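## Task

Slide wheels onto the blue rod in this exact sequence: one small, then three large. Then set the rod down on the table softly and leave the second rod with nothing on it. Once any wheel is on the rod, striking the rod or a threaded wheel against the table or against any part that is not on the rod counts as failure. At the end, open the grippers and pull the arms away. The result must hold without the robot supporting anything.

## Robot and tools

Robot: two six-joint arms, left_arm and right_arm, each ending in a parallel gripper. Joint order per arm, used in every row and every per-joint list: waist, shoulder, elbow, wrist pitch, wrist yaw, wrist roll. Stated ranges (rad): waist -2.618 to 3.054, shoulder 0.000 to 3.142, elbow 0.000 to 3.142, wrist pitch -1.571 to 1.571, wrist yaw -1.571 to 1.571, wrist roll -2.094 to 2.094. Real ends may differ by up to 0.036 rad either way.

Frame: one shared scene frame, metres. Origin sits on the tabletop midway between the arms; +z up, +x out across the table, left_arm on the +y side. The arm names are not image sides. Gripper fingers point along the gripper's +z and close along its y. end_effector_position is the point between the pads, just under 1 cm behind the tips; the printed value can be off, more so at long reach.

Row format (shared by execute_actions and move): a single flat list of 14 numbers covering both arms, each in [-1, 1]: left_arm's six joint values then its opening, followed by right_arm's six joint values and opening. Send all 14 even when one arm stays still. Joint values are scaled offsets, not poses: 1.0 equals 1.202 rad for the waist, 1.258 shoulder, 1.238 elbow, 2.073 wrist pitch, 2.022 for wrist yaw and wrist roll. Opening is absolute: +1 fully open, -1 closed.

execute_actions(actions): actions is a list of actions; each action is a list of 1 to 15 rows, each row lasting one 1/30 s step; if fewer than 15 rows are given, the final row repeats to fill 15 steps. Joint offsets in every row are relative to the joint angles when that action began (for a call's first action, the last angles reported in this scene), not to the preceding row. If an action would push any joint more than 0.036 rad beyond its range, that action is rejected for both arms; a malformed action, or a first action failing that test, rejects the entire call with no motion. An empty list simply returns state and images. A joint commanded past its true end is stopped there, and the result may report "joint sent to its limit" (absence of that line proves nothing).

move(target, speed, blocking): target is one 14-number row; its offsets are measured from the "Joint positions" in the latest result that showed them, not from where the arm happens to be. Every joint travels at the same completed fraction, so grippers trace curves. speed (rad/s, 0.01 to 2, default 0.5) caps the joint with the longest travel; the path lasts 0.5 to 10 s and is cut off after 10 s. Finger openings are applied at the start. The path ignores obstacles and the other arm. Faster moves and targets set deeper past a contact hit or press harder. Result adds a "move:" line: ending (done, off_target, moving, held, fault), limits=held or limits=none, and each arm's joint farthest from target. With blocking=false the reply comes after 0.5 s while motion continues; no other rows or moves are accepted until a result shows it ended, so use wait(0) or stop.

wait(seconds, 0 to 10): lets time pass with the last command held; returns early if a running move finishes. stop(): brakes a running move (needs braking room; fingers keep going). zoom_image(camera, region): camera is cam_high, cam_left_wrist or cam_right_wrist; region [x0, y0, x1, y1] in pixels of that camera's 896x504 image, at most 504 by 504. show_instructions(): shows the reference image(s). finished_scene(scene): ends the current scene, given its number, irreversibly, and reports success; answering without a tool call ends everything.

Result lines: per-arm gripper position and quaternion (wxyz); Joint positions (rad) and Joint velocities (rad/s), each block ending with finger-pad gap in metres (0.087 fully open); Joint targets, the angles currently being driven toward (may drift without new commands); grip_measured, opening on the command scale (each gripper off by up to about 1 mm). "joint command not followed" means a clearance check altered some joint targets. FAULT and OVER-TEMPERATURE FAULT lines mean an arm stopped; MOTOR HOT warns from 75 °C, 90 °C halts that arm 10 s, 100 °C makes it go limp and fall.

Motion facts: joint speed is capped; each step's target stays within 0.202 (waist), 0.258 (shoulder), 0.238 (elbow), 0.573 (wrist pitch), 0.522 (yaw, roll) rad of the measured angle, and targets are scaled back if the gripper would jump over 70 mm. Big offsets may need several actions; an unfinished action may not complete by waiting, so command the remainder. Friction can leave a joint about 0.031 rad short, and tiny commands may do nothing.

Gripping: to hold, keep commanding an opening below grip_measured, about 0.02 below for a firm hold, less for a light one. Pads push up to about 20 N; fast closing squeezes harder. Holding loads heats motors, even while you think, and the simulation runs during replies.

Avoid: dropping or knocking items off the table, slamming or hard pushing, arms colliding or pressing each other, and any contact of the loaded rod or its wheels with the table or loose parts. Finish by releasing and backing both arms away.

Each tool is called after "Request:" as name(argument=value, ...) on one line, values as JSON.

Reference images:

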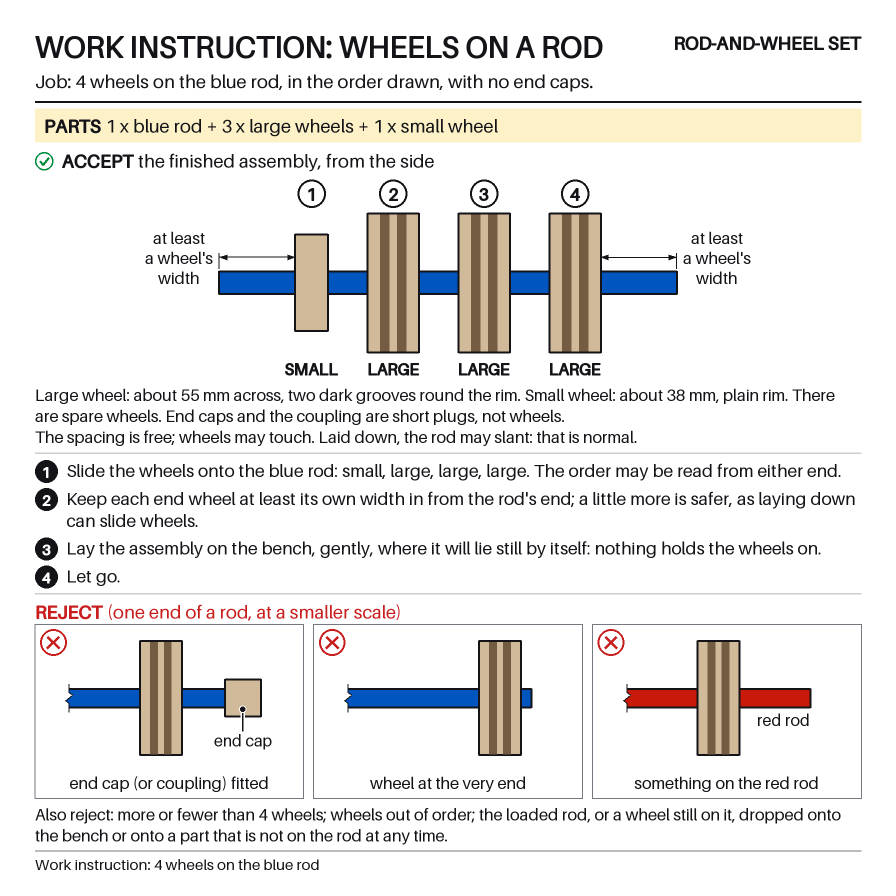

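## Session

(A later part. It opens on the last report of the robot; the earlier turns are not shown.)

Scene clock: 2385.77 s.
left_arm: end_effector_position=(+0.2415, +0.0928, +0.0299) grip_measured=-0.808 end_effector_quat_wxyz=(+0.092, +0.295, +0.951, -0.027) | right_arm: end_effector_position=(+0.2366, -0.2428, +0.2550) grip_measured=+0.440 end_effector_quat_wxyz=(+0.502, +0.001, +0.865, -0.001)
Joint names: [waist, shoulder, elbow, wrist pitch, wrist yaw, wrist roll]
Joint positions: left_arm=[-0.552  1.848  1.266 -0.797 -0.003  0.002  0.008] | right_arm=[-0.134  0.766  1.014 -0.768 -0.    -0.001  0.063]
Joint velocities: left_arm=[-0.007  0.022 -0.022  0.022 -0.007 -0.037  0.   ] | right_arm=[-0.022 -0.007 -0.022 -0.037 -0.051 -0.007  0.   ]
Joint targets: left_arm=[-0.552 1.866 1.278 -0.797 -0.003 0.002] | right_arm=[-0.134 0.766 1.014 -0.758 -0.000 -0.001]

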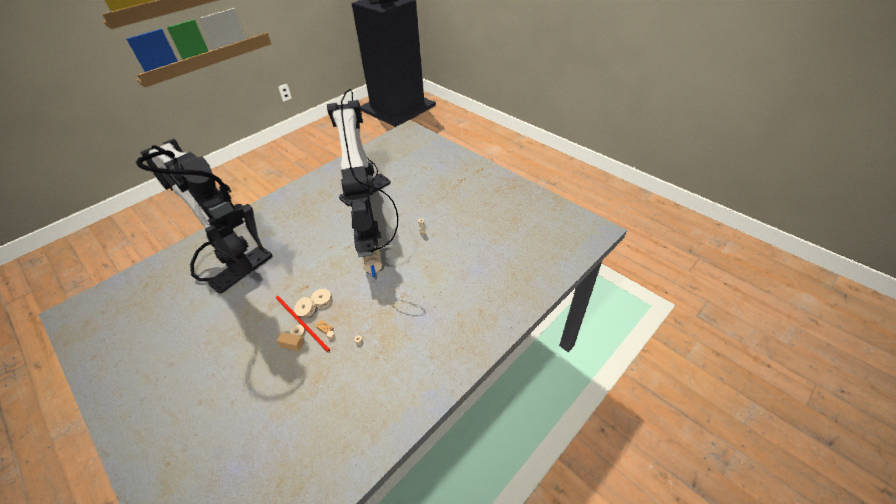

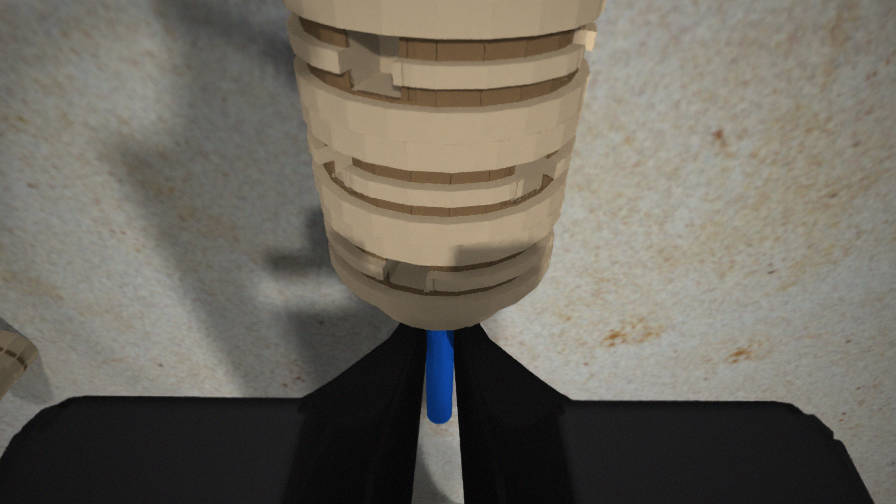

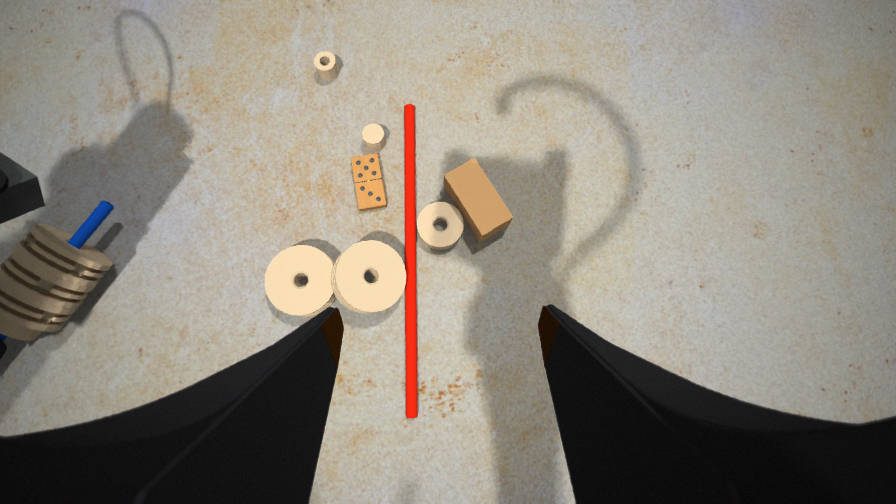

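Request:
execute_actions(actions=[[[0,0.0145,0.010,0,0,0,-0.92,0,0,0,0.005,0,0,0.44],[0,0.0148,0.010,0,0,0,-0.92,0,0,0,0.005,0,0,0.44],[0,0.0151,0.010,0,0,0,-0.92,0,0,0,0.005,0,0,0.44],[0,0.0154,0.010,0,0,0,-0.92,0,0,0,0.005,0,0,0.44],[0,0.0157,0.010,0,0,0,-0.92,0,0,0,0.005,0,0,0.44],[0,0.0160,0.010,0,0,0,-0.92,0,0,0,0.005,0,0,0.44],[0,0.0163,0.010,0,0,0,-0.92,0,0,0,0.005,0,0,0.44],[0,0.0166,0.010,0,0,0,-0.92,0,0,0,0.005,0,0,0.44],[0,0.0169,0.010,0,0,0,-0.92,0,0,0,0.005,0,0,0.44],[0,0.0172,0.010,0,0,0,-0.92,0,0,0,0.005,0,0,0.44],[0,0.0175,0.010,0,0,0,-0.92,0,0,0,0.005,0,0,0.44],[0,0.0178,0.010,0,0,0,-0.92,0,0,0,0.005,0,0,0.44]]])

Request:
zoom_image(camera="cam_right_wrist", region=[0, 160, 160, 360])

Scene clock: 2396.13 s.
left_arm: end_effector_position=(+0.2410, +0.0932, +0.0275) grip_measured=-0.808 end_effector_quat_wxyz=(+0.088, +0.296, +0.951, -0.026) | right_arm: end_effector_position=(+0.2366, -0.2428, +0.2550) grip_measured=+0.440 end_effector_quat_wxyz=(+0.502, +0.001, +0.865, -0.001)
Joint names: [waist, shoulder, elbow, wrist pitch, wrist yaw, wrist roll]
Joint positions: left_arm=[-0.552  1.856  1.266 -0.797 -0.003  0.002  0.008] | right_arm=[-0.134  0.766  1.014 -0.768 -0.    -0.001  0.063]
Joint velocities: left_arm=[-0.017  0.002 -0.012 -0.066 -0.037 -0.007 -0.   ] | right_arm=[ 0.002 -0.002  0.007 -0.051 -0.007 -0.066 -0.   ]
Joint targets: left_arm=[-0.552 1.870 1.278 -0.797 -0.003 0.002] | right_arm=[-0.134 0.766 1.014 -0.758 -0.000 -0.001]

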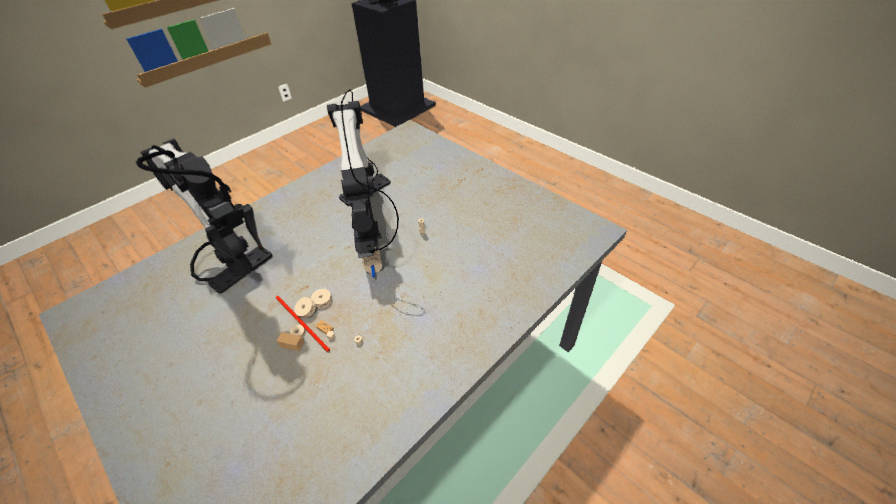

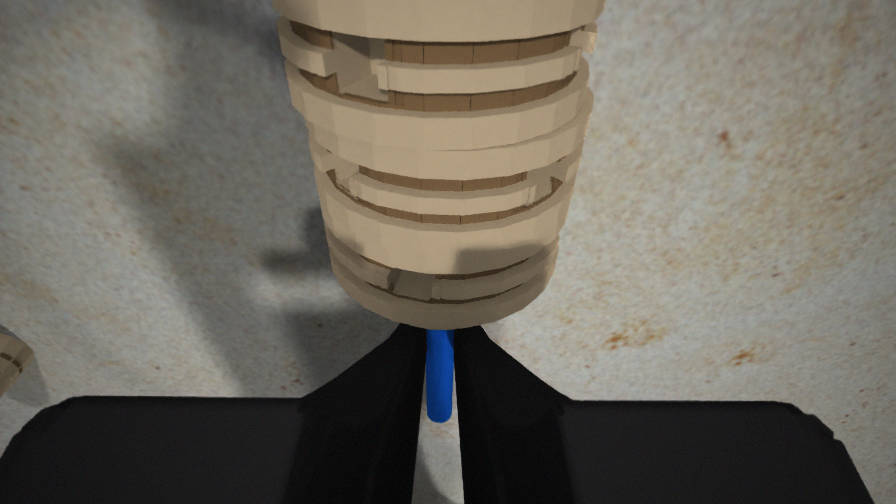

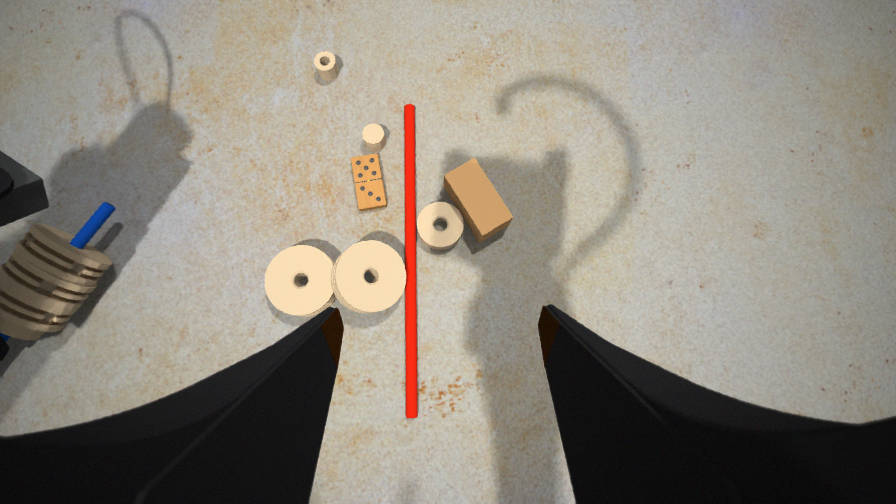

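Region (0, 160, 160, 360) of cam_right_wrist's 896x504 image, scaled by 2.520, with more detail than that image has; it fills the left 403 columns of this view, and the rest is white.

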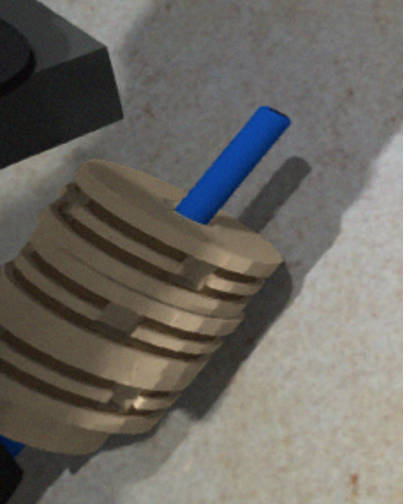

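Request:
execute_actions(actions=[[[0,0.005,0.010,0,0,0,-0.86,0,0,0,0.005,0,0,0.44],[0,0.005,0.010,0,0,0,-0.83,0,0,0,0.005,0,0,0.44],[0,0.005,0.010,0,0,0,-0.815,0,0,0,0.005,0,0,0.44],[0,0.005,0.010,0,0,0,-0.80,0,0,0,0.005,0,0,0.44],[0,0.005,0.010,0,0,0,-0.785,0,0,0,0.005,0,0,0.44],[0,0.005,0.010,0,0,0,-0.765,0,0,0,0.005,0,0,0.44],[0,0.005,0.010,0,0,0,-0.74,0,0,0,0.005,0,0,0.44],[0,0.005,0.010,0,0,0,-0.71,0,0,0,0.005,0,0,0.44],[0,0.005,0.010,0,0,0,-0.67,0,0,0,0.005,0,0,0.44],[0,0.005,0.010,0,0,0,-0.63,0,0,0,0.005,0,0,0.44],[0,0.005,0.010,0,0,0,-0.59,0,0,0,0.005,0,0,0.44],[0,0.005,0.010,0,0,0,-0.55,0,0,0,0.005,0,0,0.44],[0,0.005,0.010,0,0,0,-0.52,0,0,0,0.005,0,0,0.44],[0,0.005,0.010,0,0,0,-0.50,0,0,0,0.005,0,0,0.44]]])

Scene clock: 2407.50 s.
left_arm: end_effector_position=(+0.2410, +0.0932, +0.0275) grip_measured=-0.503 end_effector_quat_wxyz=(+0.088, +0.296, +0.951, -0.026) | right_arm: end_effector_position=(+0.2366, -0.2428, +0.2550) grip_measured=+0.440 end_effector_quat_wxyz=(+0.502, +0.001, +0.865, -0.001)
Joint names: [waist, shoulder, elbow, wrist pitch, wrist yaw, wrist roll]
Joint positions: left_arm=[-0.552  1.856  1.266 -0.797 -0.003  0.002  0.022] | right_arm=[-0.134  0.766  1.014 -0.768 -0.    -0.001  0.063]
Joint velocities: left_arm=[-0.002  0.002  0.002 -0.037 -0.037  0.007  0.005] | right_arm=[ 0.007 -0.012  0.002 -0.007  0.037 -0.095 -0.001]
Joint targets: left_arm=[-0.552 1.862 1.278 -0.797 -0.003 0.002] | right_arm=[-0.134 0.766 1.014 -0.758 -0.000 -0.001]

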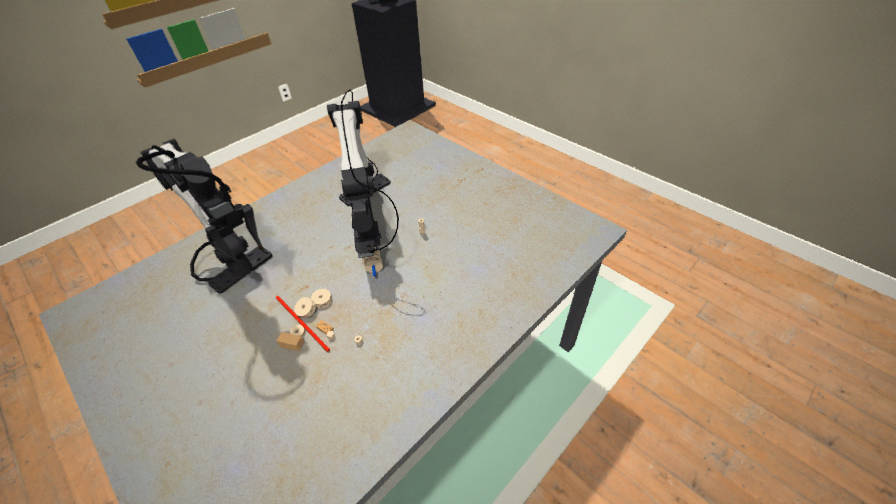

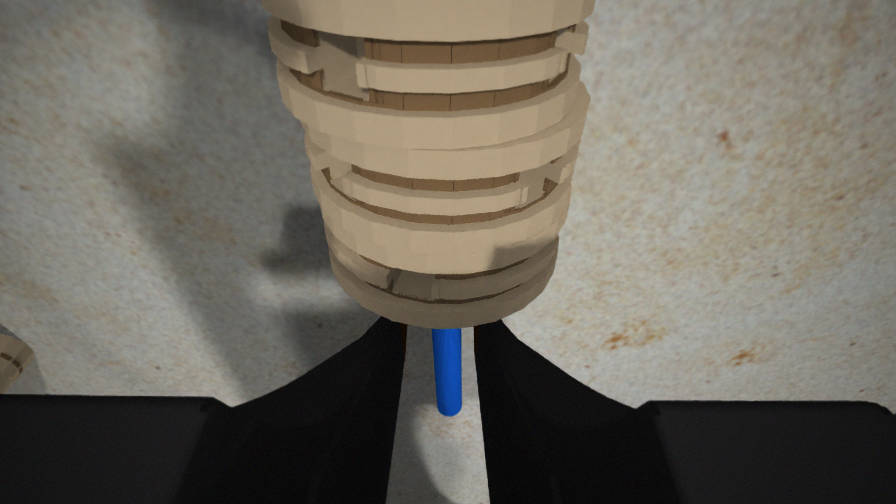

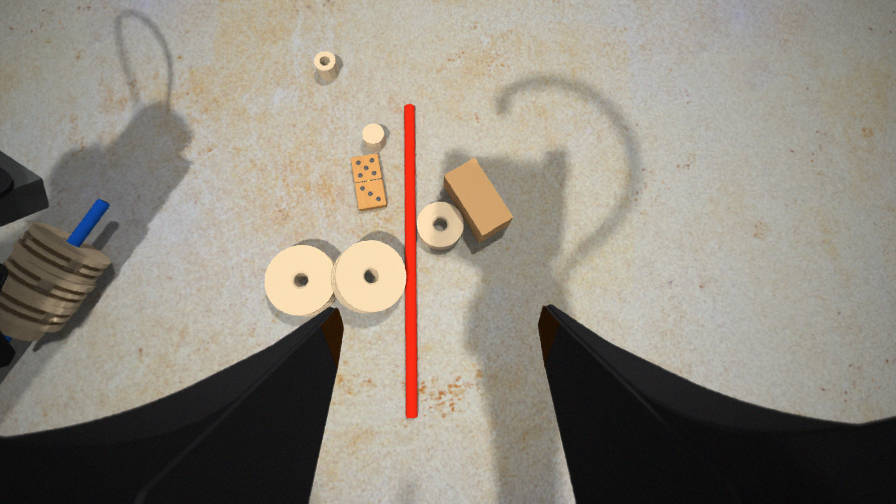

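Request:
move(target=[0,-0.52,-0.215,-0.072,0,0,-0.4,0,0,0,0.005,0,0,0.44], speed=0.7)

Scene clock: 2416.90 s.
left_arm: end_effector_position=(+0.1689, +0.1426, +0.1298) grip_measured=-0.400 end_effector_quat_wxyz=(+0.212, +0.289, +0.931, -0.064) | right_arm: end_effector_position=(+0.2366, -0.2428, +0.2550) grip_measured=+0.440 end_effector_quat_wxyz=(+0.502, +0.001, +0.865, -0.001)
Joint names: [waist, shoulder, elbow, wrist pitch, wrist yaw, wrist roll]
Joint positions: left_arm=[-0.552  1.208  1.017 -0.933 -0.003  0.002  0.026] | right_arm=[-0.134  0.766  1.014 -0.768 -0.    -0.001  0.063]
Joint velocities: left_arm=[ 0.002  0.022  0.017  0.066 -0.007 -0.037 -0.001] | right_arm=[ 0.012  0.007 -0.027  0.051 -0.037 -0.007  0.   ]
Joint targets: left_arm=[-0.552 1.202 1.000 -0.946 -0.003 0.002] | right_arm=[-0.134 0.766 1.014 -0.758 -0.000 -0.001]
move: done; limits=none; left_arm: farthest joint: the elbow, 0.018 radians from its target (0.266 radians at the start); right_arm: farthest joint: the wrist pitch, 0.010 radians from its target (0.010 radians at the start)

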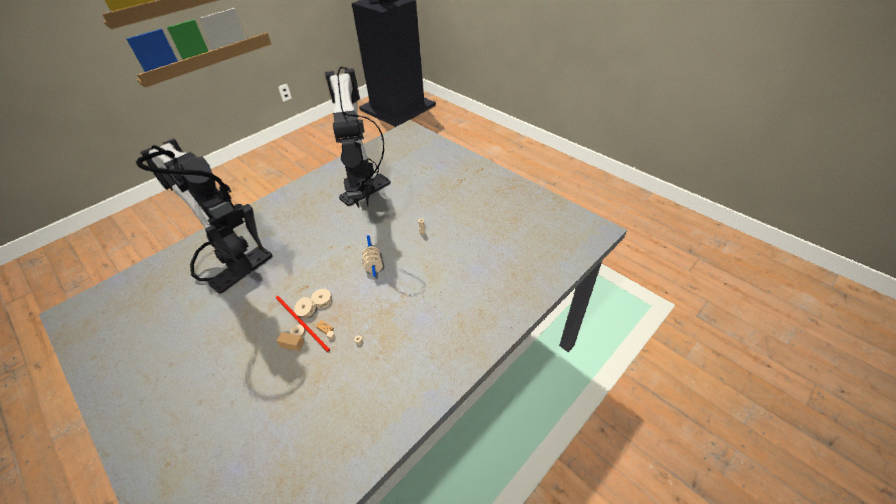

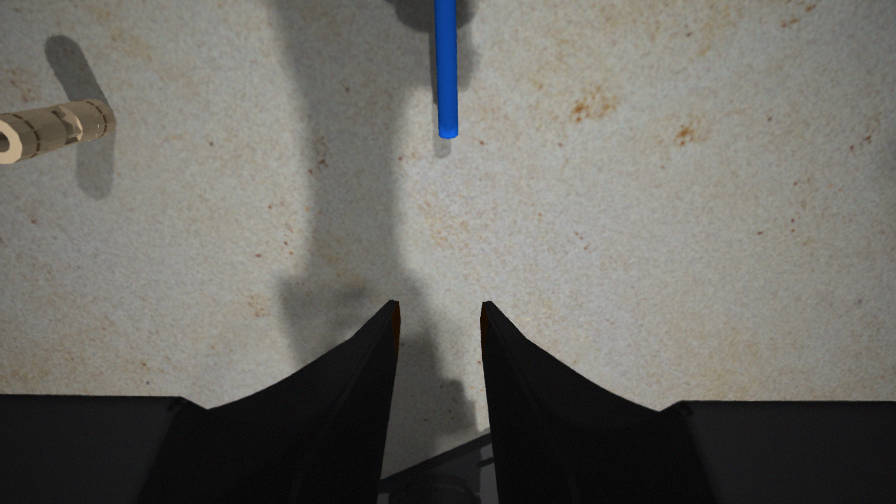

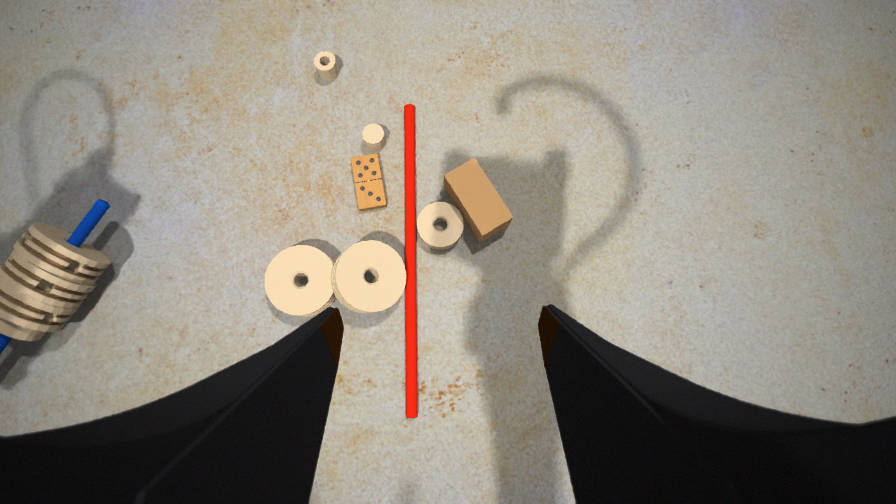

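Request:
zoom_image(camera="cam_high", region=[335, 225, 415, 290])

Region (335, 225, 415, 290) of cam_high's 896x504 image, scaled by 6.300, with more detail than that image has; it fills the top 410 rows of this view, and the rest is white.

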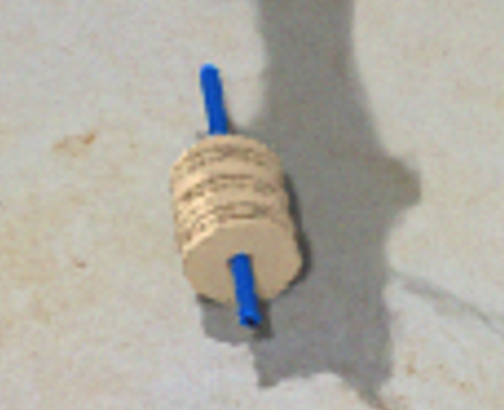

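Request:
finished_scene(scene=1)

The scene is finished: the task was done.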